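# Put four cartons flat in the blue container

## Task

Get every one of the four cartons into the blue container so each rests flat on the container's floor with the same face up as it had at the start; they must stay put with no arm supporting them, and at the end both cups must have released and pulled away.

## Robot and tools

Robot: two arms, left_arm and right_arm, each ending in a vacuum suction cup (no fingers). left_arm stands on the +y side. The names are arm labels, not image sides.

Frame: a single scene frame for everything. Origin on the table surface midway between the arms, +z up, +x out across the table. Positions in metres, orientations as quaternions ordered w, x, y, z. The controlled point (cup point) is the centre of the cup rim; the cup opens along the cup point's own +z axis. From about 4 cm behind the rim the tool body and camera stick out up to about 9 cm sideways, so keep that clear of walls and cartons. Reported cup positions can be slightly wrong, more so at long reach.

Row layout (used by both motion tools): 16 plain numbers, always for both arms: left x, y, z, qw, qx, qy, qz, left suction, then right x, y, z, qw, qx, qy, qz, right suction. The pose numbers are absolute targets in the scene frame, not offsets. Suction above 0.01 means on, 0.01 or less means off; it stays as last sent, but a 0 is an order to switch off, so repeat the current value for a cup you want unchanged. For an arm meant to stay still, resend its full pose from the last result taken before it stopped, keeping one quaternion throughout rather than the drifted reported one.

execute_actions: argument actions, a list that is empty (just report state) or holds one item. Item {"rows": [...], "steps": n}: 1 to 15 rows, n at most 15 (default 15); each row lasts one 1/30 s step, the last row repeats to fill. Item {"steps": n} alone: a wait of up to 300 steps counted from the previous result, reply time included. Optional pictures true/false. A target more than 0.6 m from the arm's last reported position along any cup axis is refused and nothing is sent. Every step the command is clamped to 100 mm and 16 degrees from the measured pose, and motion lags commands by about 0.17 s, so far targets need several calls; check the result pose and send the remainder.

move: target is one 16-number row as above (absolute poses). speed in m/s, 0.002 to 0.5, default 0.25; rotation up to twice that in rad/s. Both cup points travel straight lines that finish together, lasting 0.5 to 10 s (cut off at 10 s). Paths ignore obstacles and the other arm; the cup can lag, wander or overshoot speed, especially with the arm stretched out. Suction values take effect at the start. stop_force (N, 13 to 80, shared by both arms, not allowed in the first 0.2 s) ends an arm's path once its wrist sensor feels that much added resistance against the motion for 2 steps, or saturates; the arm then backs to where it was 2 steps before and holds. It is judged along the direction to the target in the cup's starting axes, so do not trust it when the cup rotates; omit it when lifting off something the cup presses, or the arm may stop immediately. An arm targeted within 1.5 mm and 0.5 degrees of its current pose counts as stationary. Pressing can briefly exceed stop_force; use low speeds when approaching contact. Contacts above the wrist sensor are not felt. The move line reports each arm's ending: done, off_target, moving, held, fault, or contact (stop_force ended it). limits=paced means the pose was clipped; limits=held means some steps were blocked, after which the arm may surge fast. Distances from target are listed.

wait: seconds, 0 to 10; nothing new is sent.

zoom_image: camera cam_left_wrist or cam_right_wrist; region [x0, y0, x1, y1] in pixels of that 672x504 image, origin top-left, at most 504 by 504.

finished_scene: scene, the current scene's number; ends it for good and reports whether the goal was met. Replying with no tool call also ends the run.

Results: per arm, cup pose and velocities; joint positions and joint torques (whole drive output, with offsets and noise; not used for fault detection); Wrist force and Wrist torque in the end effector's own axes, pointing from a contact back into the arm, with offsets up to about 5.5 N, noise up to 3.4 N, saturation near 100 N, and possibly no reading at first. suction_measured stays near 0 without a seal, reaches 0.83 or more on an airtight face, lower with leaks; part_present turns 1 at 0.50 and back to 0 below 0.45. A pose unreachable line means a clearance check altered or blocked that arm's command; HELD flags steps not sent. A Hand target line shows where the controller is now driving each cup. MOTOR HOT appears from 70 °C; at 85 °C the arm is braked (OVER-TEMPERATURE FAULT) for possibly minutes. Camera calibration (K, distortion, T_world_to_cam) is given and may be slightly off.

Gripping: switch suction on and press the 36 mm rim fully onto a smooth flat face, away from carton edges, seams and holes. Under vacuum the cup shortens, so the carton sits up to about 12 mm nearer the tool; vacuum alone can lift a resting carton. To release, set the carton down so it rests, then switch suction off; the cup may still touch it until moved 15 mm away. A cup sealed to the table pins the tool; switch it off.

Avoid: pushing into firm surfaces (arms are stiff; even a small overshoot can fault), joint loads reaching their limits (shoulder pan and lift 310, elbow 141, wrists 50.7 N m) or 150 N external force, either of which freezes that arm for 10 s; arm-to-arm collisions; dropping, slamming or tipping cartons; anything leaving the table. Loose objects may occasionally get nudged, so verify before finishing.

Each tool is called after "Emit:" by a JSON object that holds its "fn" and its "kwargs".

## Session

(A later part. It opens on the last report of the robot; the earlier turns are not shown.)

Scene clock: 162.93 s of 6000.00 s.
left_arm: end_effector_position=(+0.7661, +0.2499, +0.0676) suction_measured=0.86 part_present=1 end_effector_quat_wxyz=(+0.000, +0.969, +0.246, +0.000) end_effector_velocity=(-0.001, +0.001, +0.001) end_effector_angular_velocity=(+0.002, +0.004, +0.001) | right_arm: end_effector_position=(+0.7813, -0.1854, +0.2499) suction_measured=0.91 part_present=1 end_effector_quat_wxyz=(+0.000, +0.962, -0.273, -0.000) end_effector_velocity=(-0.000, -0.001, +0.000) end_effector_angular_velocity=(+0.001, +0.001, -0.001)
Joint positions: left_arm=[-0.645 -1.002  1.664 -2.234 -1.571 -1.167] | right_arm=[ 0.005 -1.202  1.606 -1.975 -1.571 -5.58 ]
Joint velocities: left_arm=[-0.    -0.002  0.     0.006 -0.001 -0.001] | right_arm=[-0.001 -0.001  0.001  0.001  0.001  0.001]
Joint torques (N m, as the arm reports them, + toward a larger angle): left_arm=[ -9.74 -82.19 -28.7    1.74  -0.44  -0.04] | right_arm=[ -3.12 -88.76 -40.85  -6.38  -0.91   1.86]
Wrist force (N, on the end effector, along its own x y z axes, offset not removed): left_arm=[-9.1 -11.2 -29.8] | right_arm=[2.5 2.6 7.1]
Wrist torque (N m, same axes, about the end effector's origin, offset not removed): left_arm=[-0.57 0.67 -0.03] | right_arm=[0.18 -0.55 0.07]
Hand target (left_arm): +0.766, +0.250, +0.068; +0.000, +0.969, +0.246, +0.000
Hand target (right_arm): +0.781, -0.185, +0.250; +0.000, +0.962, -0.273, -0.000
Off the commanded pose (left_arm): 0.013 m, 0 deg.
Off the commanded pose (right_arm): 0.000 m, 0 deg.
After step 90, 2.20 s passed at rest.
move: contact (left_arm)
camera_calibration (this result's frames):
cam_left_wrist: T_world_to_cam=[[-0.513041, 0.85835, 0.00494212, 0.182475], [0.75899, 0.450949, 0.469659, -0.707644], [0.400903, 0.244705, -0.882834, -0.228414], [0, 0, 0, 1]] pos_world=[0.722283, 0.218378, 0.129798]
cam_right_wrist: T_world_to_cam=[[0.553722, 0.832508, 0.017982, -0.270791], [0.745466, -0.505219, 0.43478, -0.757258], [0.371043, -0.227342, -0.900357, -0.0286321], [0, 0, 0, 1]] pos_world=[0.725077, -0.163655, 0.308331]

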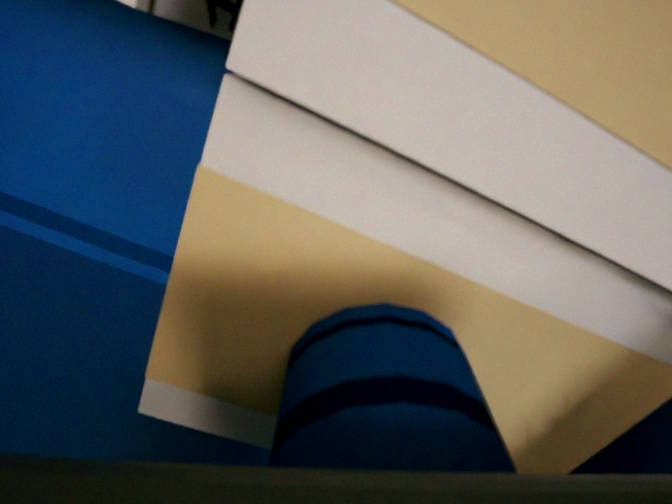

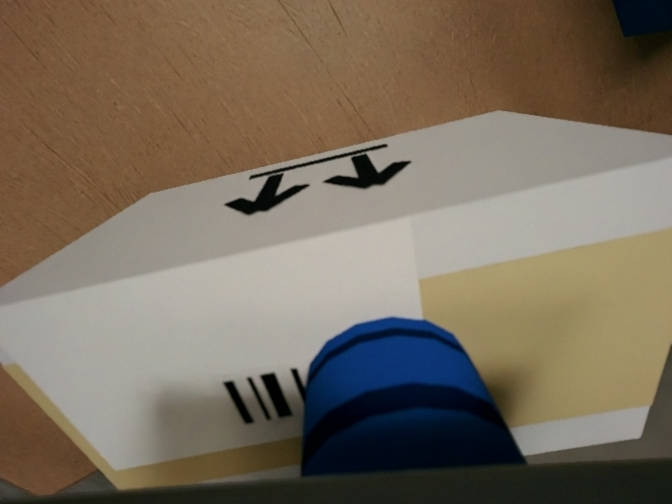

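Same height as pickup. Release and retreat.

Emit:
{"fn": "execute_actions", "kwargs": {"actions": [{"rows":[[0.7661,0.25,0.069,0,-0.969,-0.246,0,0,0.7813,-0.1855,0.25,0,-0.962,0.273,0,1]],"steps":10}], "pictures": false}}

Emit:
{"fn": "move", "kwargs": {"target": [0.766,0.25,0.22,0,-0.969,-0.246,0,0,0.785,-0.17,0.25,0,-0.9994,0.035,0,1], "speed": 0.15}}

Emit:
{"fn": "move", "kwargs": {"target": [0.6,0.5,0.35,0,-0.969,-0.246,0,0,0.79,0.04,0.26,0,-0.9994,0.035,0,1], "speed": 0.2}}

Scene clock: 170.33 s of 6000.00 s.
left_arm: end_effector_position=(+0.7661, +0.2499, +0.0690) suction_measured=0.01 part_present=0 end_effector_quat_wxyz=(+0.000, +0.969, +0.246, +0.000) end_effector_velocity=(-0.000, +0.000, +0.000) end_effector_angular_velocity=(+0.001, +0.001, +0.000) | right_arm: end_effector_position=(+0.7813, -0.1855, +0.2500) suction_measured=0.91 part_present=1 end_effector_quat_wxyz=(+0.000, +0.962, -0.273, -0.000) end_effector_velocity=(-0.000, +0.000, +0.001) end_effector_angular_velocity=(+0.000, -0.001, +0.001)
Joint positions: left_arm=[-0.645 -1.003  1.664 -2.232 -1.571 -1.167] | right_arm=[ 0.005 -1.202  1.606 -1.975 -1.571 -5.58 ]
Joint velocities: left_arm=[-0.    -0.001 -0.     0.002  0.    -0.001] | right_arm=[ 0.001 -0.002  0.     0.    -0.    -0.   ]
Joint torques (N m, as the arm reports them, + toward a larger angle): left_arm=[  8.45 -95.42 -39.62   1.44  -0.43   3.5 ] | right_arm=[ -6.58 -95.35 -40.41  -8.01   2.46   2.01]
Wrist force (N, on the end effector, along its own x y z axes, offset not removed): left_arm=[0.5 -1.8 -12.1] | right_arm=[2.6 1.1 10.1]
Wrist torque (N m, same axes, about the end effector's origin, offset not removed): left_arm=[-0.19 -0.18 0.06] | right_arm=[0.00 -0.59 0.09]
Hand target (left_arm): +0.766, +0.250, +0.069; +0.000, +0.969, +0.246, +0.000
Hand target (right_arm): +0.781, -0.185, +0.250; -0.000, +0.962, -0.273, -0.000
Off the commanded pose (left_arm): 0.000 m, 0 deg.
Off the commanded pose (right_arm): 0.000 m, 0 deg.
Steps of this call (steps 1 to 90: nothing new was sent; then 4.07 s passed at rest; steps 91 to 100: all 10 steps of this action). Readings (end_effector_position | what the end effector reports):
91: left_arm (+0.7660, +0.2499, +0.0680) | right_arm (+0.7813, -0.1855, +0.2500) | left_arm suction_measured=0.29 part_present=0 | right_arm suction_measured=0.91 part_present=1
92: left_arm (+0.7661, +0.2499, +0.0682) | right_arm (+0.7813, -0.1855, +0.2500) | left_arm suction_measured=0.01 part_present=0 | right_arm suction_measured=0.91 part_present=1
94: left_arm (+0.7661, +0.2499, +0.0686) | right_arm (+0.7813, -0.1855, +0.2500) | left_arm suction_measured=0.01 part_present=0 | right_arm suction_measured=0.91 part_present=1
98: left_arm (+0.7661, +0.2499, +0.0689) | right_arm (+0.7813, -0.1855, +0.2500) | left_arm suction_measured=0.01 part_present=0 | right_arm suction_measured=0.91 part_present=1
100: the state above

Scene clock: 172.70 s of 6000.00 s.
left_arm: end_effector_position=(+0.7659, +0.2501, +0.2198) suction_measured=0.01 part_present=0 end_effector_quat_wxyz=(-0.000, +0.969, +0.246, +0.000) end_effector_velocity=(+0.000, -0.001, +0.003) end_effector_angular_velocity=(-0.002, +0.000, +0.000) | right_arm: end_effector_position=(+0.7850, -0.1700, +0.2500) suction_measured=0.91 part_present=1 end_effector_quat_wxyz=(+0.000, +0.999, -0.035, -0.000) end_effector_velocity=(+0.000, +0.000, +0.001) end_effector_angular_velocity=(+0.001, -0.001, +0.007)
Joint positions: left_arm=[-0.645 -1.131  1.56  -2.    -1.571 -1.167] | right_arm=[ 0.022 -1.189  1.587 -1.969 -1.571 -6.046]
Joint velocities: left_arm=[ 0.    -0.001 -0.003  0.004 -0.002 -0.   ] | right_arm=[-0.    -0.    -0.    -0.     0.    -0.007]
Joint torques (N m, as the arm reports them, + toward a larger angle): left_arm=[  18.37 -106.83  -52.13   -0.02   -0.18   -2.15] | right_arm=[ 10.73 -68.24 -54.73  -0.91   2.27  -1.81]
Wrist force (N, on the end effector, along its own x y z axes, offset not removed): left_arm=[-3.4 -0.5 -3.7] | right_arm=[0.2 2.2 5.5]
Wrist torque (N m, same axes, about the end effector's origin, offset not removed): left_arm=[-0.09 0.39 0.07] | right_arm=[0.09 -0.19 0.12]
Hand target (left_arm): +0.766, +0.250, +0.220; +0.000, +0.969, +0.246, +0.000
Hand target (right_arm): +0.785, -0.170, +0.250; +0.000, +0.999, -0.035, -0.000
Off the commanded pose (left_arm): 0.000 m, 0 deg.
Off the commanded pose (right_arm): 0.000 m, 0 deg.
move: done
camera_calibration (this result's frames):
cam_left_wrist: T_world_to_cam=[[-0.512999, 0.858373, 0.00520659, 0.181371], [0.759116, 0.45083, 0.469569, -0.779121], [0.400719, 0.244841, -0.88288, -0.0939061], [0, 0, 0, 1]] pos_world=[0.722115, 0.21856, 0.281999]
cam_right_wrist: T_world_to_cam=[[0.104644, 0.994346, 0.0180309, 0.0943563], [0.894689, -0.102042, 0.434879, -0.800836], [0.43426, -0.0293756, -0.900309, -0.0424027], [0, 0, 0, 1]] pos_world=[0.725039, -0.176788, 0.30839]

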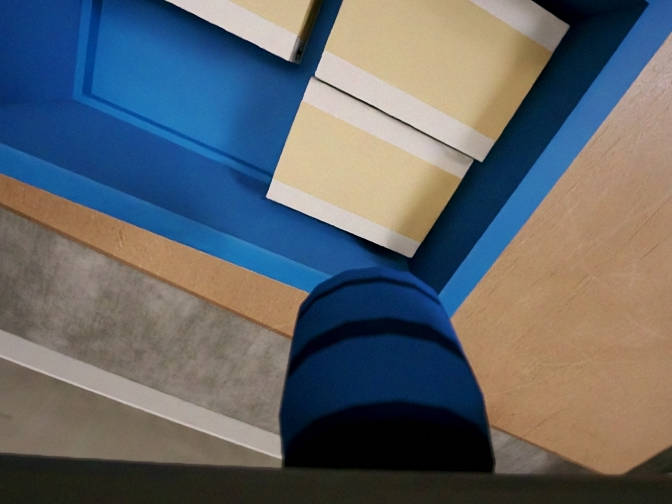

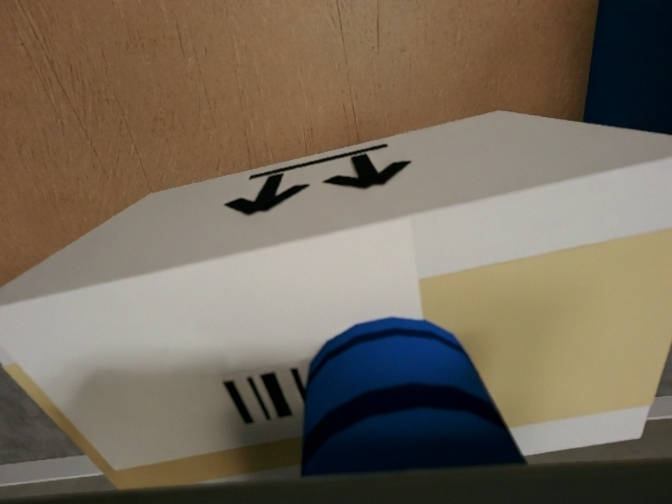

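Scene clock: 174.97 s of 6000.00 s.
left_arm: end_effector_position=(+0.6002, +0.5001, +0.3497) suction_measured=0.01 part_present=0 end_effector_quat_wxyz=(-0.000, +0.969, +0.246, +0.000) end_effector_velocity=(-0.001, +0.002, +0.001) end_effector_angular_velocity=(+0.000, -0.000, +0.000) | right_arm: end_effector_position=(+0.7895, +0.0398, +0.2600) suction_measured=0.91 part_present=1 end_effector_quat_wxyz=(+0.000, +0.999, -0.035, -0.000) end_effector_velocity=(-0.000, +0.001, -0.001) end_effector_angular_velocity=(-0.001, +0.001, +0.000)
Joint positions: left_arm=[-0.498 -1.602  1.896 -1.865 -1.571 -1.02 ] | right_arm=[ 0.239 -1.04   1.345 -1.875 -1.571 -5.829]
Joint velocities: left_arm=[ 0.001 -0.003  0.001  0.002  0.001  0.001] | right_arm=[ 0.001  0.002 -0.002  0.001 -0.     0.001]
Joint torques (N m, as the arm reports them, + toward a larger angle): left_arm=[ 21.52 -65.02 -31.2    0.11  -0.94   3.75] | right_arm=[ 12.52 -86.03 -56.81  -1.12  -2.29   1.59]
Wrist force (N, on the end effector, along its own x y z axes, offset not removed): left_arm=[-6.6 -2.5 -1.0] | right_arm=[2.1 3.6 8.8]
Wrist torque (N m, same axes, about the end effector's origin, offset not removed): left_arm=[-0.40 1.04 0.18] | right_arm=[0.36 -0.51 0.00]
Hand target (left_arm): +0.600, +0.500, +0.350; -0.000, +0.969, +0.246, -0.000
Hand target (right_arm): +0.790, +0.040, +0.260; +0.000, +0.999, -0.035, -0.000
Off the commanded pose (left_arm): 0.000 m, 0 deg.
Off the commanded pose (right_arm): 0.001 m, 0 deg.
move: done
camera_calibration (this result's frames):
cam_left_wrist: T_world_to_cam=[[-0.51304, 0.858348, 0.00539368, -0.11886], [0.759108, 0.450772, 0.469637, -0.82703], [0.400681, 0.245037, -0.882843, 0.025916], [0, 0, 0, 1]] pos_world=[0.556441, 0.468475, 0.411925]
cam_right_wrist: T_world_to_cam=[[0.103824, 0.994433, 0.0179856, -0.114334], [0.894906, -0.101293, 0.434607, -0.787966], [0.434009, -0.0290272, -0.900441, -0.02895], [0, 0, 0, 1]] pos_world=[0.729591, 0.0330414, 0.318444]

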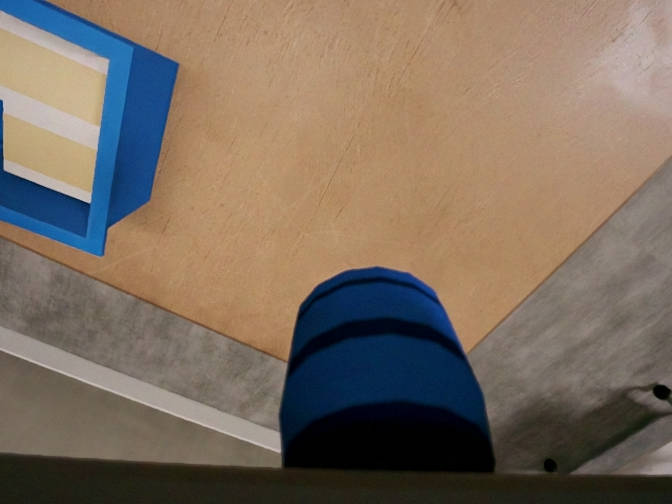

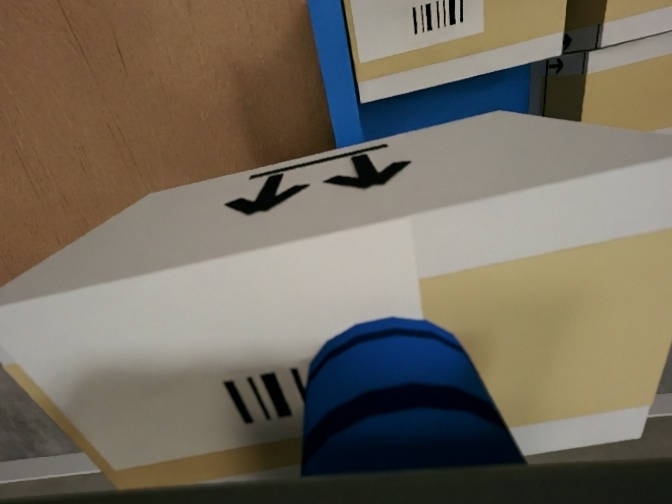

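Emit:
{"fn": "move", "kwargs": {"target": [0.778,0.13,0.2,0,-0.9994,0.035,0,1,0.778,0.13,0.2,0,-0.9994,0.035,0,1], "speed": 0}}

speed must be a number from 0.002 to 0.5 (m/s); nothing of the call was run and nothing moved

Good that it was refused; the left row was wrong.

Emit:
{"fn": "move", "kwargs": {"target": [0.6,0.55,0.35,0,-0.969,-0.246,0,0,0.778,0.13,0.21,0,-0.9994,0.035,0,1], "speed": 0.1}}

Emit:
{"fn": "move", "kwargs": {"target": [0.6,0.55,0.35,0,-0.969,-0.246,0,0,0.778,0.13,0.165,0,-0.9994,0.035,0,1], "speed": 0.02, "stop_force": 15}}

Scene clock: 209.07 s of 6000.00 s.
left_arm: end_effector_position=(+0.6000, +0.5499, +0.3500) suction_measured=0.01 part_present=0 end_effector_quat_wxyz=(-0.000, +0.969, +0.246, +0.000) end_effector_velocity=(+0.000, +0.001, +0.001) end_effector_angular_velocity=(-0.001, -0.001, -0.001) | right_arm: end_effector_position=(+0.7778, +0.1297, +0.2102) suction_measured=0.91 part_present=1 end_effector_quat_wxyz=(-0.000, +0.999, -0.035, -0.000) end_effector_velocity=(-0.001, +0.003, -0.001) end_effector_angular_velocity=(-0.000, +0.000, +0.001)
Joint positions: left_arm=[-0.429 -1.621  1.914 -1.864 -1.571 -0.951] | right_arm=[ 0.326 -0.947  1.286 -1.91  -1.571 -5.742]
Joint velocities: left_arm=[ 0.002 -0.    -0.     0.    -0.     0.002] | right_arm=[ 0.003  0.003 -0.002  0.    -0.     0.002]
Joint torques (N m, as the arm reports them, + toward a larger angle): left_arm=[ 22.28 -63.15 -31.15  -0.1   -1.14   4.13] | right_arm=[  8.04 -89.61 -54.6   -7.95  -0.24   2.04]
Wrist force (N, on the end effector, along its own x y z axes, offset not removed): left_arm=[-4.2 -2.2 3.2] | right_arm=[0.4 2.1 7.6]
Wrist torque (N m, same axes, about the end effector's origin, offset not removed): left_arm=[-0.32 0.49 0.17] | right_arm=[0.18 -0.14 0.01]
Hand target (left_arm): +0.600, +0.550, +0.350; -0.000, +0.969, +0.246, -0.000
Hand target (right_arm): +0.778, +0.130, +0.210; +0.000, +0.999, -0.035, -0.000
Off the commanded pose (left_arm): 0.000 m, 0 deg.
Off the commanded pose (right_arm): 0.000 m, 0 deg.
After step 90, 29.57 s passed at rest.
move: done
camera_calibration (this result's frames):
cam_left_wrist: T_world_to_cam=[[-0.513044, 0.858346, 0.00529031, -0.161675], [0.759097, 0.450827, 0.469603, -0.849507], [0.400696, 0.244943, -0.882862, 0.0140807], [0, 0, 0, 1]] pos_world=[0.556269, 0.518305, 0.412217]
cam_right_wrist: T_world_to_cam=[[0.103818, 0.994431, 0.0181104, -0.201643], [0.89483, -0.101337, 0.434753, -0.74673], [0.434167, -0.0289293, -0.900368, -0.0663613], [0, 0, 0, 1]] pos_world=[0.717942, 0.122929, 0.268545]

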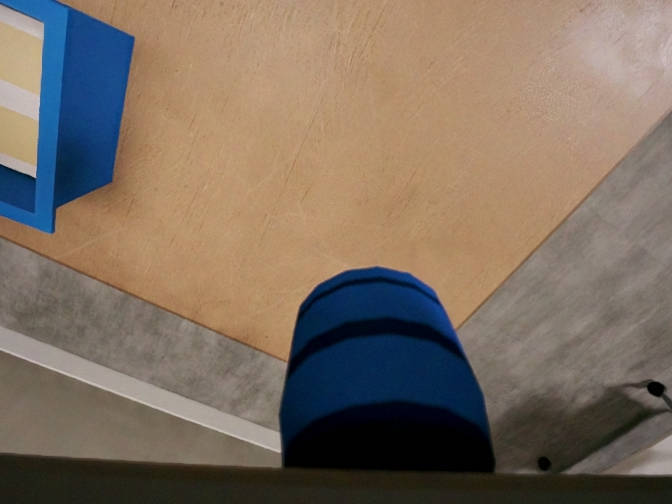

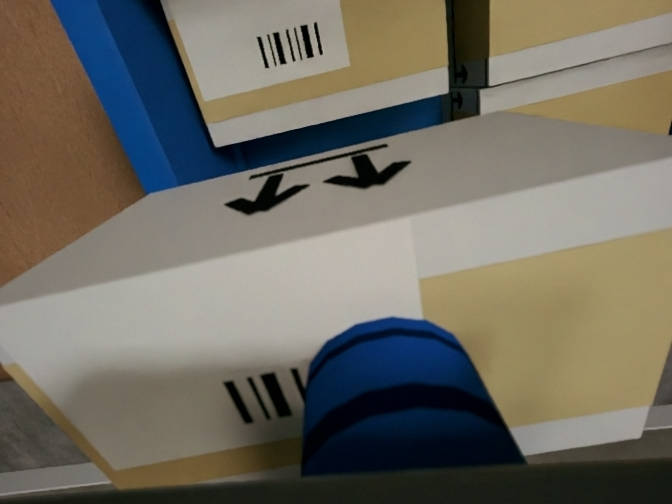

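Scene clock: 211.60 s of 6000.00 s.
left_arm: end_effector_position=(+0.6000, +0.5500, +0.3500) suction_measured=0.01 part_present=0 end_effector_quat_wxyz=(-0.000, +0.969, +0.246, -0.000) end_effector_velocity=(+0.000, -0.000, +0.000) end_effector_angular_velocity=(-0.000, -0.000, -0.001) | right_arm: end_effector_position=(+0.7780, +0.1300, +0.1653) suction_measured=0.91 part_present=1 end_effector_quat_wxyz=(+0.000, +0.999, -0.035, -0.000) end_effector_velocity=(-0.000, +0.001, -0.002) end_effector_angular_velocity=(+0.001, -0.001, +0.001)
Joint positions: left_arm=[-0.429 -1.621  1.914 -1.864 -1.571 -0.951] | right_arm=[ 0.326 -0.919  1.323 -1.975 -1.571 -5.742]
Joint velocities: left_arm=[-0.     0.    -0.    -0.    -0.     0.001] | right_arm=[ 0.001  0.001  0.002 -0.004  0.    -0.   ]
Joint torques (N m, as the arm reports them, + toward a larger angle): left_arm=[ 19.85 -63.31 -30.51  -2.88  -1.82   4.12] | right_arm=[ 10.4  -91.33 -39.76  -8.49  -2.53   1.96]
Wrist force (N, on the end effector, along its own x y z axes, offset not removed): left_arm=[-2.1 -0.8 1.5] | right_arm=[-0.2 2.0 5.6]
Wrist torque (N m, same axes, about the end effector's origin, offset not removed): left_arm=[0.00 0.09 0.02] | right_arm=[0.16 -0.18 0.07]
Hand target (left_arm): +0.600, +0.550, +0.350; -0.000, +0.969, +0.246, +0.000
Hand target (right_arm): +0.778, +0.130, +0.165; +0.000, +0.999, -0.035, -0.000
Off the commanded pose (left_arm): 0.000 m, 0 deg.
Off the commanded pose (right_arm): 0.000 m, 0 deg.
move: done
camera_calibration (this result's frames):
cam_left_wrist: T_world_to_cam=[[-0.513038, 0.85835, 0.00523174, -0.16179], [0.759112, 0.450861, 0.469545, -0.849549], [0.400675, 0.244866, -0.882893, 0.0141342], [0, 0, 0, 1]] pos_world=[0.556236, 0.51844, 0.412227]
cam_right_wrist: T_world_to_cam=[[0.103815, 0.994432, 0.0181081, -0.201126], [0.894774, -0.10133, 0.434869, -0.727337], [0.434282, -0.0289434, -0.900312, -0.106938], [0, 0, 0, 1]] pos_world=[0.718124, 0.123209, 0.223661]

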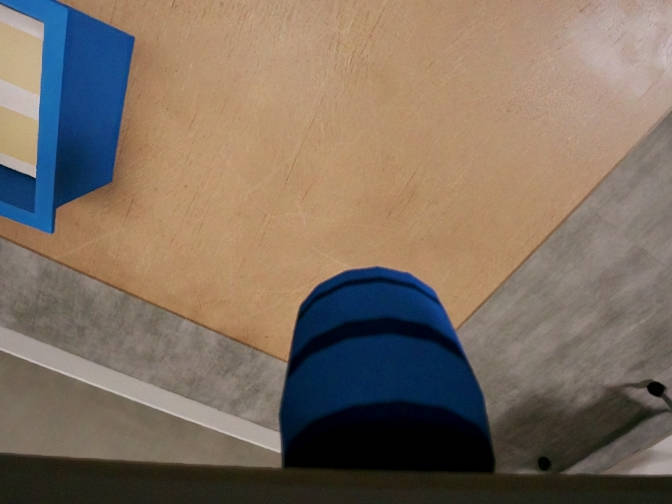

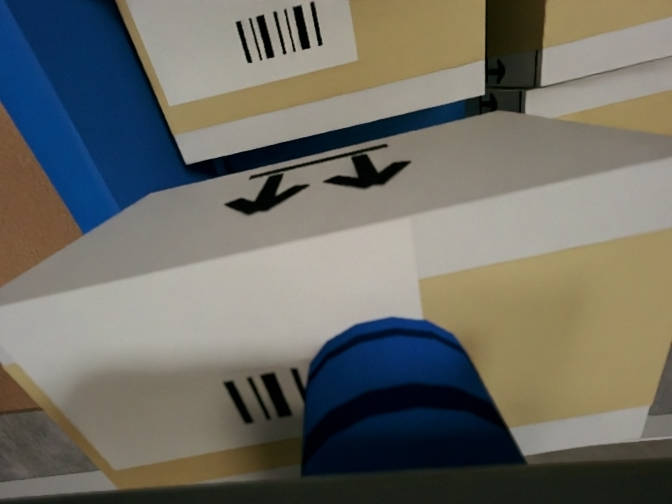

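Emit:
{"fn": "move", "kwargs": {"target": [0.6,0.55,0.35,0,-0.969,-0.246,0,0,0.778,0.130,0.115,0,-0.9994,0.035,0,1], "speed": 0.02, "stop_force": 15}}

Scene clock: 229.87 s of 6000.00 s.
left_arm: end_effector_position=(+0.6000, +0.5500, +0.3500) suction_measured=0.01 part_present=0 end_effector_quat_wxyz=(-0.000, +0.969, +0.246, +0.000) end_effector_velocity=(+0.000, +0.000, +0.000) end_effector_angular_velocity=(+0.001, -0.001, +0.001) | right_arm: end_effector_position=(+0.7780, +0.1300, +0.1153) suction_measured=0.91 part_present=1 end_effector_quat_wxyz=(+0.000, +0.999, -0.035, -0.000) end_effector_velocity=(-0.001, +0.000, -0.004) end_effector_angular_velocity=(-0.001, +0.002, +0.001)
Joint positions: left_arm=[-0.429 -1.621  1.914 -1.864 -1.571 -0.951] | right_arm=[ 0.326 -0.883  1.358 -2.046 -1.571 -5.742]
Joint velocities: left_arm=[ 0.    -0.    -0.    -0.     0.001 -0.001] | right_arm=[ 0.001  0.003  0.002 -0.003  0.     0.   ]
Joint torques (N m, as the arm reports them, + toward a larger angle): left_arm=[ 20.11 -62.33 -30.64  -7.01  -1.92   4.02] | right_arm=[ 10.48 -91.83 -39.64  -8.4   -2.35   1.55]
Wrist force (N, on the end effector, along its own x y z axes, offset not removed): left_arm=[-0.9 -0.8 0.2] | right_arm=[0.4 2.6 6.0]
Wrist torque (N m, same axes, about the end effector's origin, offset not removed): left_arm=[-0.02 0.01 0.17] | right_arm=[0.24 -0.22 0.09]
Hand target (left_arm): +0.600, +0.550, +0.350; -0.000, +0.969, +0.246, +0.000
Hand target (right_arm): +0.778, +0.130, +0.115; +0.000, +0.999, -0.035, -0.000
Off the commanded pose (left_arm): 0.000 m, 0 deg.
Off the commanded pose (right_arm): 0.000 m, 0 deg.
After step 90, 12.47 s passed at rest.
move: done
camera_calibration (this result's frames):
cam_left_wrist: T_world_to_cam=[[-0.513038, 0.85835, 0.0052043, -0.161774], [0.759099, 0.450868, 0.469561, -0.849557], [0.400701, 0.244853, -0.882885, 0.0141242], [0, 0, 0, 1]] pos_world=[0.556242, 0.518438, 0.41223]
cam_right_wrist: T_world_to_cam=[[0.103815, 0.994432, 0.0181077, -0.200223], [0.894773, -0.10133, 0.434871, -0.705593], [0.434285, -0.0289439, -0.90031, -0.151963], [0, 0, 0, 1]] pos_world=[0.718127, 0.123212, 0.173654]

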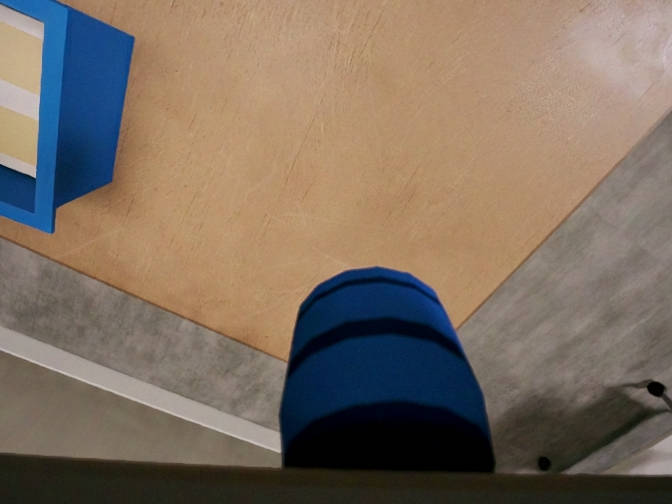

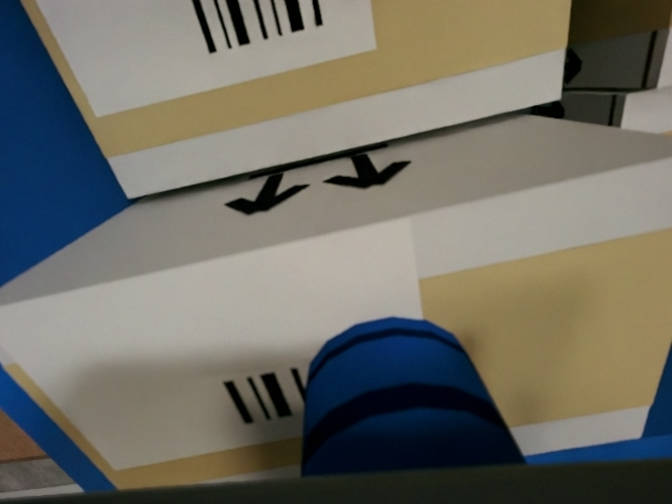

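Emit:
{"fn": "move", "kwargs": {"target": [0.6,0.55,0.35,0,-0.969,-0.246,0,0,0.778,0.130,0.055,0,-0.9994,0.035,0,1], "speed": 0.01, "stop_force": 16}}

Scene clock: 240.87 s of 6000.00 s.
left_arm: end_effector_position=(+0.6000, +0.5500, +0.3500) suction_measured=0.01 part_present=0 end_effector_quat_wxyz=(+0.000, +0.969, +0.246, +0.000) end_effector_velocity=(+0.000, +0.000, +0.000) end_effector_angular_velocity=(+0.001, -0.001, -0.001) | right_arm: end_effector_position=(+0.7780, +0.1301, +0.0854) suction_measured=0.91 part_present=1 end_effector_quat_wxyz=(+0.000, +0.999, -0.035, -0.000) end_effector_velocity=(-0.000, -0.000, +0.003) end_effector_angular_velocity=(-0.001, +0.001, +0.000)
Joint positions: left_arm=[-0.429 -1.621  1.914 -1.864 -1.571 -0.951] | right_arm=[ 0.326 -0.859  1.375 -2.086 -1.571 -5.742]
Joint velocities: left_arm=[-0.     0.    -0.     0.     0.001  0.001] | right_arm=[ 0.    -0.002 -0.002  0.006 -0.    -0.   ]
Joint torques (N m, as the arm reports them, + toward a larger angle): left_arm=[ 20.14 -64.   -31.    -6.9   -1.96   3.92] | right_arm=[  -3.89 -115.27  -46.72   -0.15   -1.72    1.1 ]
Wrist force (N, on the end effector, along its own x y z axes, offset not removed): left_arm=[-0.2 -0.7 -2.6] | right_arm=[0.8 -1.3 -1.1]
Wrist torque (N m, same axes, about the end effector's origin, offset not removed): left_arm=[0.14 -0.08 0.09] | right_arm=[-0.08 -0.26 0.14]
Hand target (left_arm): +0.600, +0.550, +0.350; +0.000, +0.969, +0.246, +0.000
Hand target (right_arm): +0.778, +0.130, +0.086; -0.000, +0.999, -0.035, +0.000
Off the commanded pose (left_arm): 0.000 m, 0 deg.
Off the commanded pose (right_arm): 0.030 m, 0 deg.
After step 90, 4.67 s passed at rest.
move: contact (right_arm)
camera_calibration (this result's frames):
cam_left_wrist: T_world_to_cam=[[-0.513038, 0.85835, 0.00520386, -0.161773], [0.759099, 0.450868, 0.469561, -0.849557], [0.400701, 0.244853, -0.882885, 0.0141246], [0, 0, 0, 1]] pos_world=[0.556242, 0.518438, 0.41223]
cam_right_wrist: T_world_to_cam=[[0.103742, 0.994439, 0.0181074, -0.199678], [0.894781, -0.101264, 0.434871, -0.692586], [0.434286, -0.0289122, -0.900311, -0.178792], [0, 0, 0, 1]] pos_world=[0.718075, 0.123265, 0.143833]

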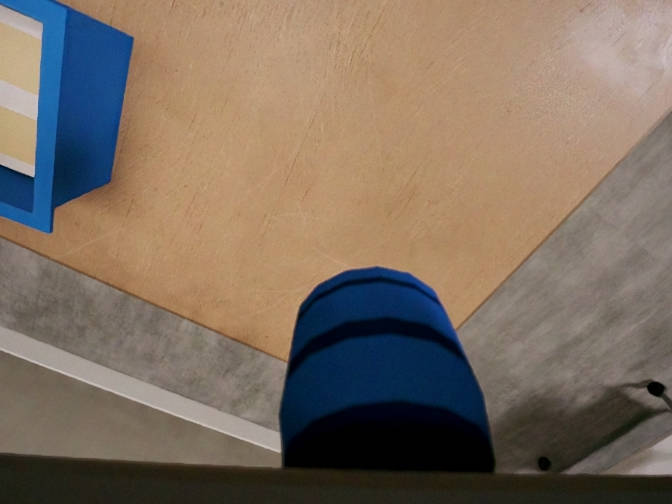

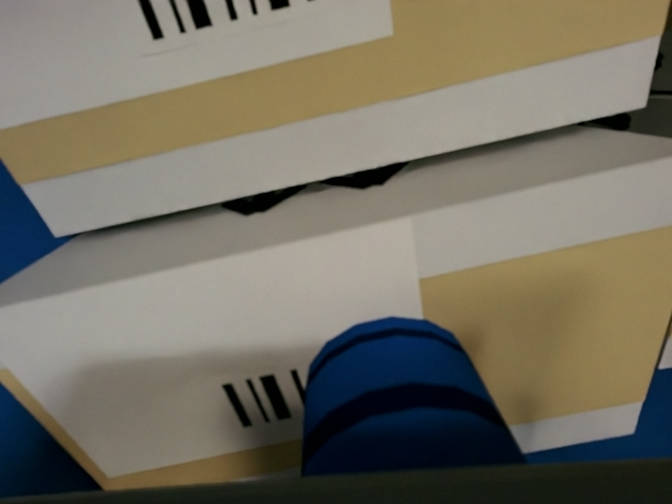

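Emit:
{"fn": "move", "kwargs": {"target": [0.6,0.55,0.35,0,-0.969,-0.246,0,0,0.778,0.130,0.055,0,-0.9994,0.035,0,1], "speed": 0.008, "stop_force": 22}}

Scene clock: 245.70 s of 6000.00 s.
left_arm: end_effector_position=(+0.6000, +0.5500, +0.3500) suction_measured=0.01 part_present=0 end_effector_quat_wxyz=(+0.000, +0.969, +0.246, +0.000) end_effector_velocity=(-0.000, +0.000, -0.000) end_effector_angular_velocity=(+0.001, -0.000, +0.000) | right_arm: end_effector_position=(+0.7781, +0.1301, +0.0835) suction_measured=0.91 part_present=1 end_effector_quat_wxyz=(-0.000, +0.999, -0.035, +0.000) end_effector_velocity=(+0.000, -0.000, +0.002) end_effector_angular_velocity=(-0.001, +0.001, -0.000)
Joint positions: left_arm=[-0.429 -1.621  1.914 -1.864 -1.571 -0.951] | right_arm=[ 0.326 -0.858  1.376 -2.09  -1.571 -5.742]
Joint velocities: left_arm=[ 0.     0.     0.    -0.     0.001 -0.   ] | right_arm=[-0.    -0.002 -0.002  0.005 -0.001 -0.   ]
Joint torques (N m, as the arm reports them, + toward a larger angle): left_arm=[ 20.75 -62.4  -31.42  -7.05  -1.86   4.18] | right_arm=[  -8.94 -105.83  -44.03    0.79   -3.03    1.32]
Wrist force (N, on the end effector, along its own x y z axes, offset not removed): left_arm=[-7.9 0.2 -0.5] | right_arm=[-0.4 -3.1 -5.7]
Wrist torque (N m, same axes, about the end effector's origin, offset not removed): left_arm=[-0.07 0.95 0.09] | right_arm=[-0.26 -0.22 0.16]
Hand target (left_arm): +0.600, +0.550, +0.350; +0.000, +0.969, +0.246, -0.000
Hand target (right_arm): +0.778, +0.130, +0.084; -0.000, +0.999, -0.035, +0.000
Off the commanded pose (left_arm): 0.000 m, 0 deg.
Off the commanded pose (right_arm): 0.029 m, 0 deg.
After step 90, 1.13 s passed at rest.
move: contact (right_arm)
camera_calibration (this result's frames):
cam_left_wrist: T_world_to_cam=[[-0.513038, 0.85835, 0.00520388, -0.161773], [0.759099, 0.450868, 0.469561, -0.849557], [0.400701, 0.244853, -0.882885, 0.0141244], [0, 0, 0, 1]] pos_world=[0.556242, 0.518438, 0.41223]
cam_right_wrist: T_world_to_cam=[[0.103767, 0.994432, 0.0183816, -0.199744], [0.894607, -0.101395, 0.435198, -0.691748], [0.434639, -0.0287149, -0.900147, -0.180894], [0, 0, 0, 1]] pos_world=[0.718193, 0.123298, 0.141888]

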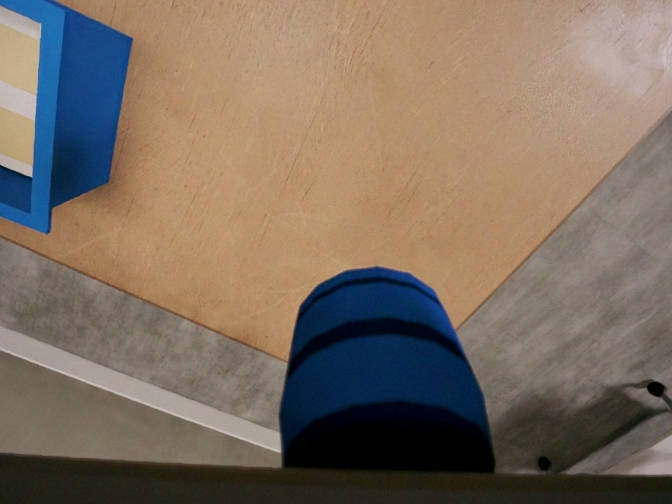

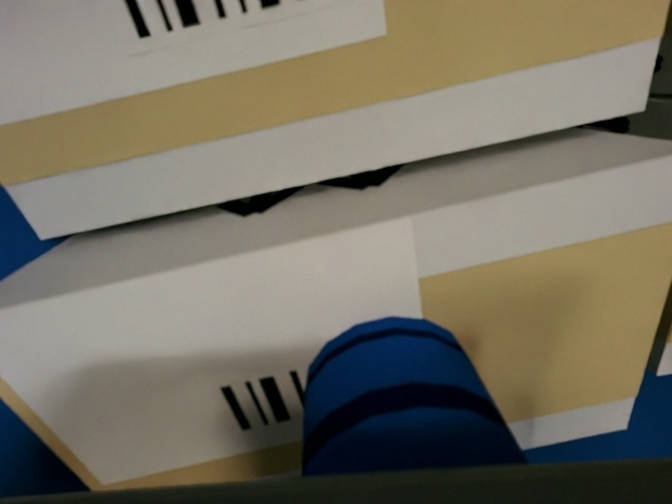

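Emit:
{"fn": "move", "kwargs": {"target": [0.82,0.40,0.2,0,0.688,-0.725,0,0,0.778,0.130,0.088,0,-0.9994,0.035,0,1], "speed": 0.5}}

Scene clock: 267.13 s of 6000.00 s.
left_arm: end_effector_position=(+0.8199, +0.3998, +0.2003) suction_measured=0.01 part_present=0 end_effector_quat_wxyz=(-0.000, +0.689, -0.725, +0.000) end_effector_velocity=(+0.002, -0.001, +0.000) end_effector_angular_velocity=(-0.002, +0.001, -0.013) | right_arm: end_effector_position=(+0.7780, +0.1300, +0.0880) suction_measured=0.91 part_present=1 end_effector_quat_wxyz=(-0.000, +0.999, -0.035, -0.000) end_effector_velocity=(-0.000, +0.000, -0.001) end_effector_angular_velocity=(+0.000, +0.000, +0.000)
Joint positions: left_arm=[-0.472 -1.128  1.594 -2.037 -1.571  1.125] | right_arm=[ 0.326 -0.862  1.374 -2.083 -1.571 -5.742]
Joint velocities: left_arm=[ 0.001  0.003 -0.005  0.002 -0.002  0.014] | right_arm=[ 0.     0.001  0.    -0.001  0.    -0.   ]
Joint torques (N m, as the arm reports them, + toward a larger angle): left_arm=[ 19.31 -68.4  -51.22  -0.09  -2.55   3.55] | right_arm=[  -5.81 -120.68  -52.89   -1.19    2.21    1.08]
Wrist force (N, on the end effector, along its own x y z axes, offset not removed): left_arm=[-1.1 1.0 -2.0] | right_arm=[1.5 0.5 7.8]
Wrist torque (N m, same axes, about the end effector's origin, offset not removed): left_arm=[0.21 0.00 0.08] | right_arm=[-0.09 -0.32 0.08]
Hand target (left_arm): +0.820, +0.400, +0.200; +0.000, +0.688, -0.725, +0.000
Hand target (right_arm): +0.778, +0.130, +0.088; +0.000, +0.999, -0.035, +0.000
Off the commanded pose (left_arm): 0.000 m, 0 deg.
Off the commanded pose (right_arm): 0.000 m, 0 deg.
After step 90, 15.63 s passed at rest.
move: done
camera_calibration (this result's frames):
cam_left_wrist: T_world_to_cam=[[0.999941, -0.00936433, 0.00544132, -0.812849], [-0.0108228, -0.88283, 0.469568, 0.285979], [0.000406572, -0.469599, -0.88288, 0.444427], [0, 0, 0, 1]] pos_world=[0.815715, 0.453562, 0.262512]
cam_right_wrist: T_world_to_cam=[[0.103815, 0.994432, 0.018119, -0.199704], [0.894771, -0.101335, 0.434875, -0.693693], [0.434289, -0.0289344, -0.900309, -0.176499], [0, 0, 0, 1]] pos_world=[0.71808, 0.12319, 0.146384]

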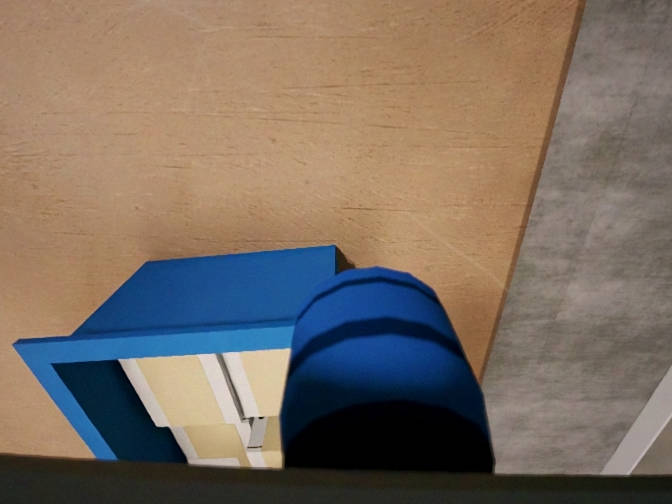

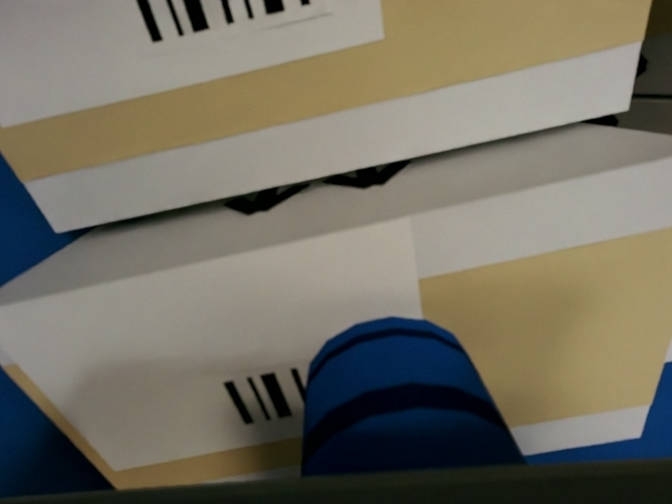

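Emit:
{"fn": "move", "kwargs": {"target": [0.80,0.42,0.2,0,0.725,0.688,0,0,0.778,0.130,0.088,0,-0.9994,0.035,0,1], "speed": 0.5}}

Emit:
{"fn": "zoom_image", "kwargs": {"camera": "cam_left_wrist", "region": [120,0,560,300]}}

Scene clock: 278.13 s of 6000.00 s.
left_arm: end_effector_position=(+0.8000, +0.4200, +0.2000) suction_measured=0.01 part_present=0 end_effector_quat_wxyz=(+0.000, +0.726, +0.688, -0.000) end_effector_velocity=(+0.000, +0.000, +0.000) end_effector_angular_velocity=(+0.002, -0.001, +0.013) | right_arm: end_effector_position=(+0.7780, +0.1300, +0.0880) suction_measured=0.91 part_present=1 end_effector_quat_wxyz=(-0.000, +0.999, -0.035, +0.000) end_effector_velocity=(+0.000, -0.000, -0.001) end_effector_angular_velocity=(-0.000, -0.000, -0.000)
Joint positions: left_arm=[-0.462 -1.165  1.649 -2.055 -1.571 -2.004] | right_arm=[ 0.326 -0.862  1.374 -2.083 -1.571 -5.742]
Joint velocities: left_arm=[-0.001 -0.     0.    -0.     0.002 -0.014] | right_arm=[-0.     0.001  0.    -0.001 -0.     0.   ]
Joint torques (N m, as the arm reports them, + toward a larger angle): left_arm=[ -17.85 -100.93  -27.79   -7.1     2.3    -4.27] | right_arm=[  -6.82 -112.67  -52.35   -1.18   -0.71    1.3 ]
Wrist force (N, on the end effector, along its own x y z axes, offset not removed): left_arm=[-4.1 -3.5 -1.8] | right_arm=[0.5 3.6 7.0]
Wrist torque (N m, same axes, about the end effector's origin, offset not removed): left_arm=[-0.52 0.67 0.09] | right_arm=[0.33 -0.25 -0.03]
Hand target (left_arm): +0.800, +0.420, +0.200; -0.000, +0.725, +0.688, +0.000
Hand target (right_arm): +0.778, +0.130, +0.088; -0.000, +0.999, -0.035, +0.000
Off the commanded pose (left_arm): 0.000 m, 0 deg.
Off the commanded pose (right_arm): 0.000 m, 0 deg.
After step 90, 4.17 s passed at rest.
move: done
camera_calibration (this result's frames):
cam_left_wrist: T_world_to_cam=[[-0.999909, 0.0124144, 0.00525956, 0.798016], [0.0134305, 0.88285, 0.469462, -0.457237], [0.0011847, 0.46949, -0.882937, 0.0586184], [0, 0, 0, 1]] pos_world=[0.804015, 0.366244, 0.262215]
cam_right_wrist: T_world_to_cam=[[0.103815, 0.994431, 0.0181231, -0.199707], [0.894768, -0.101336, 0.43488, -0.693698], [0.434295, -0.0289313, -0.900306, -0.176499], [0, 0, 0, 1]] pos_world=[0.718084, 0.123191, 0.146392]

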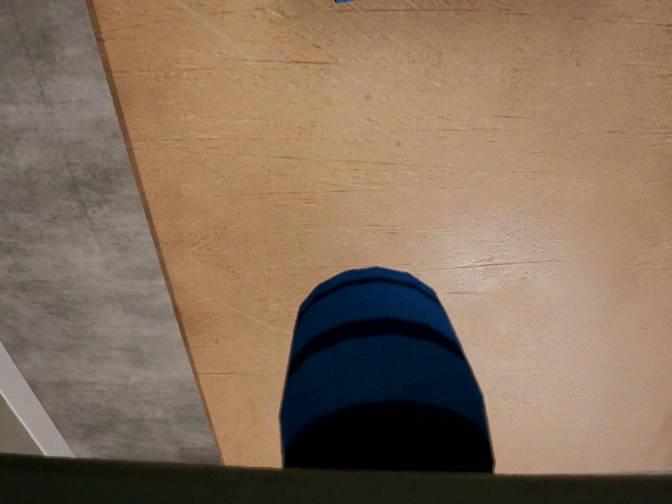

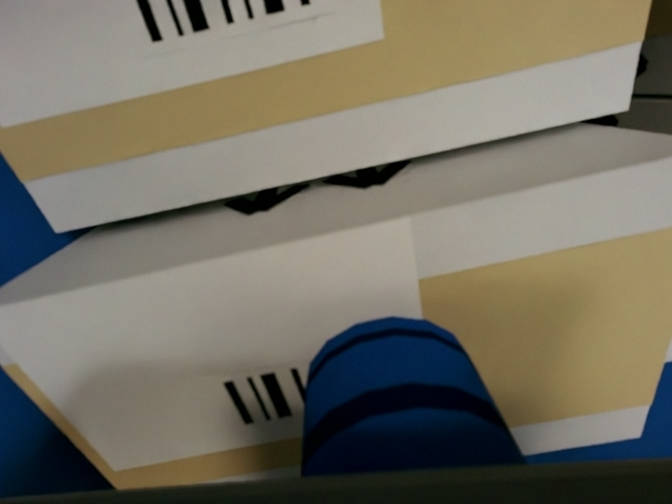

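Region (120, 0, 560, 300) of cam_left_wrist's 672x504 image, scaled by 1.145, with more detail than that image has; it fills the top 344 rows of this view, and the rest is white.

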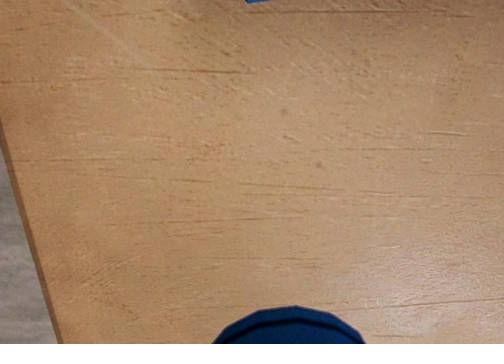

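Emit:
{"fn": "move", "kwargs": {"target": [0.6,0.55,0.35,0,0.725,0.688,0,0,0.772,0.130,0.090,0,-0.9994,0.035,0,1], "speed": 0.1}}

Emit:
{"fn": "move", "kwargs": {"target": [0.6,0.55,0.35,0,0.725,0.688,0,0,0.772,0.130,0.058,0,-0.9994,0.035,0,1], "speed": 0.008, "stop_force": 20}}

Scene clock: 297.70 s of 6000.00 s.
left_arm: end_effector_position=(+0.6001, +0.5501, +0.3497) suction_measured=0.01 part_present=0 end_effector_quat_wxyz=(-0.000, +0.725, +0.688, -0.000) end_effector_velocity=(-0.002, +0.000, +0.001) end_effector_angular_velocity=(-0.002, +0.001, +0.000) | right_arm: end_effector_position=(+0.7720, +0.1300, +0.0900) suction_measured=0.91 part_present=1 end_effector_quat_wxyz=(+0.000, +0.999, -0.035, +0.000) end_effector_velocity=(-0.000, -0.000, -0.000) end_effector_angular_velocity=(-0.000, +0.001, +0.000)
Joint positions: left_arm=[-0.429 -1.621  1.914 -1.864 -1.571 -1.972] | right_arm=[ 0.329 -0.87   1.385 -2.086 -1.571 -5.739]
Joint velocities: left_arm=[ 0.    -0.003  0.001  0.002 -0.002  0.   ] | right_arm=[-0.     0.    -0.     0.001  0.    -0.   ]
Joint torques (N m, as the arm reports them, + toward a larger angle): left_arm=[ 20.91 -62.96 -31.95   0.15   0.69   3.96] | right_arm=[  15.84 -114.67  -32.05   -5.96    0.67    1.65]
Wrist force (N, on the end effector, along its own x y z axes, offset not removed): left_arm=[-4.7 -3.4 1.3] | right_arm=[9.5 1.5 4.3]
Wrist torque (N m, same axes, about the end effector's origin, offset not removed): left_arm=[-0.42 0.54 0.28] | right_arm=[-0.04 -0.50 0.21]
Hand target (left_arm): +0.600, +0.550, +0.350; -0.000, +0.725, +0.688, +0.000
Hand target (right_arm): +0.772, +0.130, +0.090; +0.000, +0.999, -0.035, -0.000
Off the commanded pose (left_arm): 0.000 m, 0 deg.
Off the commanded pose (right_arm): 0.000 m, 0 deg.
After step 90, 13.23 s passed at rest.
move: done
camera_calibration (this result's frames):
cam_left_wrist: T_world_to_cam=[[-0.999927, 0.0108667, 0.00523711, 0.596587], [0.0120533, 0.882809, 0.469577, -0.638871], [0.000479363, 0.469606, -0.882876, 0.130326], [0, 0, 0, 1]] pos_world=[0.604182, 0.496317, 0.411937]
cam_right_wrist: T_world_to_cam=[[0.103819, 0.994432, 0.0180918, -0.199101], [0.894758, -0.101325, 0.434905, -0.689211], [0.434316, -0.0289636, -0.900295, -0.172114], [0, 0, 0, 1]] pos_world=[0.712099, 0.123173, 0.14839]

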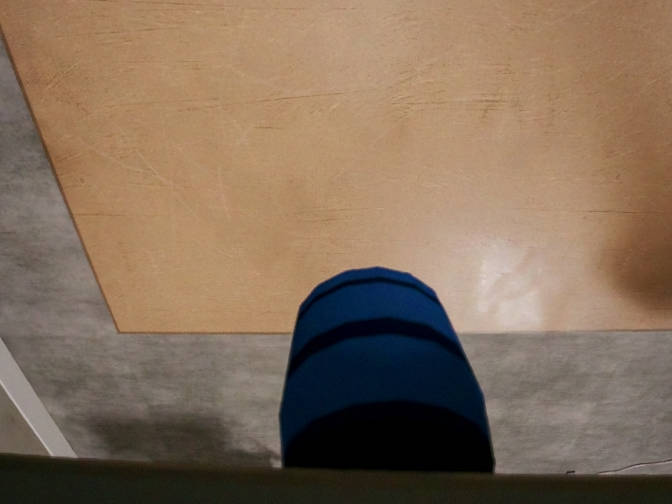

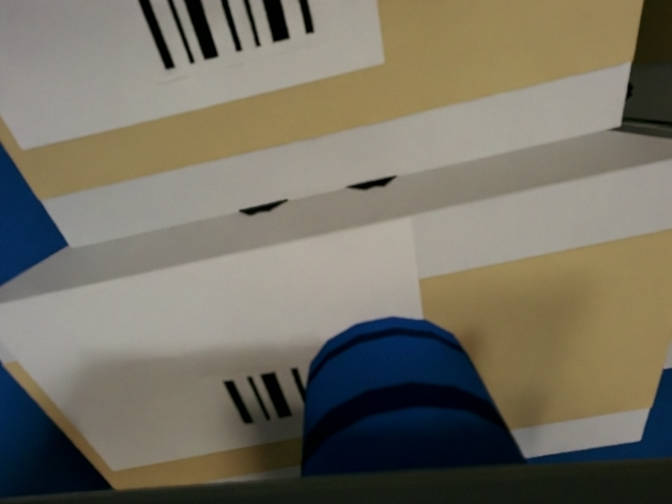

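Scene clock: 299.07 s of 6000.00 s.
left_arm: end_effector_position=(+0.6001, +0.5501, +0.3498) suction_measured=0.01 part_present=0 end_effector_quat_wxyz=(-0.000, +0.725, +0.688, -0.000) end_effector_velocity=(+0.000, -0.000, +0.000) end_effector_angular_velocity=(+0.001, -0.000, +0.000) | right_arm: end_effector_position=(+0.7720, +0.1301, +0.0820) suction_measured=0.91 part_present=1 end_effector_quat_wxyz=(-0.000, +0.999, -0.035, -0.000) end_effector_velocity=(-0.001, +0.000, +0.002) end_effector_angular_velocity=(-0.001, +0.002, +0.001)
Joint positions: left_arm=[-0.429 -1.621  1.914 -1.864 -1.571 -1.972] | right_arm=[ 0.329 -0.864  1.39  -2.097 -1.571 -5.739]
Joint velocities: left_arm=[-0.001  0.    -0.001  0.001  0.001 -0.001] | right_arm=[ 0.001 -0.002 -0.001  0.006 -0.    -0.   ]
Joint torques (N m, as the arm reports them, + toward a larger angle): left_arm=[-20.33 -60.21 -53.91  -0.4    0.45  -3.71] | right_arm=[ -1.51 -96.77 -31.61   4.52  -1.74   1.32]
Wrist force (N, on the end effector, along its own x y z axes, offset not removed): left_arm=[-3.4 -6.3 5.1] | right_arm=[1.8 -14.1 -15.3]
Wrist torque (N m, same axes, about the end effector's origin, offset not removed): left_arm=[-0.92 0.48 0.06] | right_arm=[-0.73 0.01 0.15]
Hand target (left_arm): +0.600, +0.550, +0.350; +0.000, +0.725, +0.688, -0.000
Hand target (right_arm): +0.772, +0.130, +0.083; -0.000, +0.999, -0.035, +0.000
Off the commanded pose (left_arm): 0.000 m, 0 deg.
Off the commanded pose (right_arm): 0.024 m, 0 deg.
move: contact (right_arm)
camera_calibration (this result's frames):
cam_left_wrist: T_world_to_cam=[[-0.999927, 0.0108278, 0.00533101, 0.596514], [0.0120631, 0.882789, 0.469616, -0.638897], [0.000378754, 0.469646, -0.882855, 0.130502], [0, 0, 0, 1]] pos_world=[0.604128, 0.496262, 0.41207]
cam_right_wrist: T_world_to_cam=[[0.103752, 0.994437, 0.0181901, -0.198992], [0.894776, -0.101309, 0.434871, -0.685696], [0.434295, -0.0288426, -0.900309, -0.179266], [0, 0, 0, 1]] pos_world=[0.712044, 0.123248, 0.140415]

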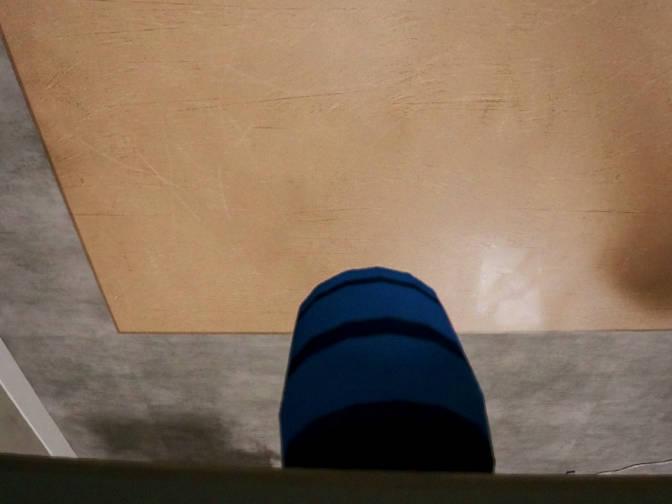

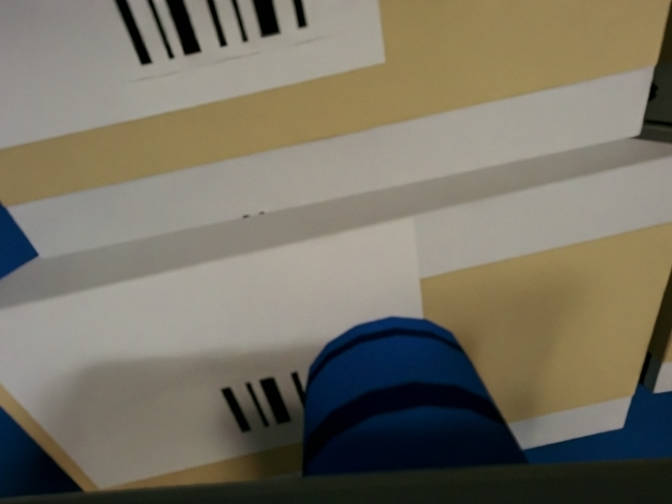

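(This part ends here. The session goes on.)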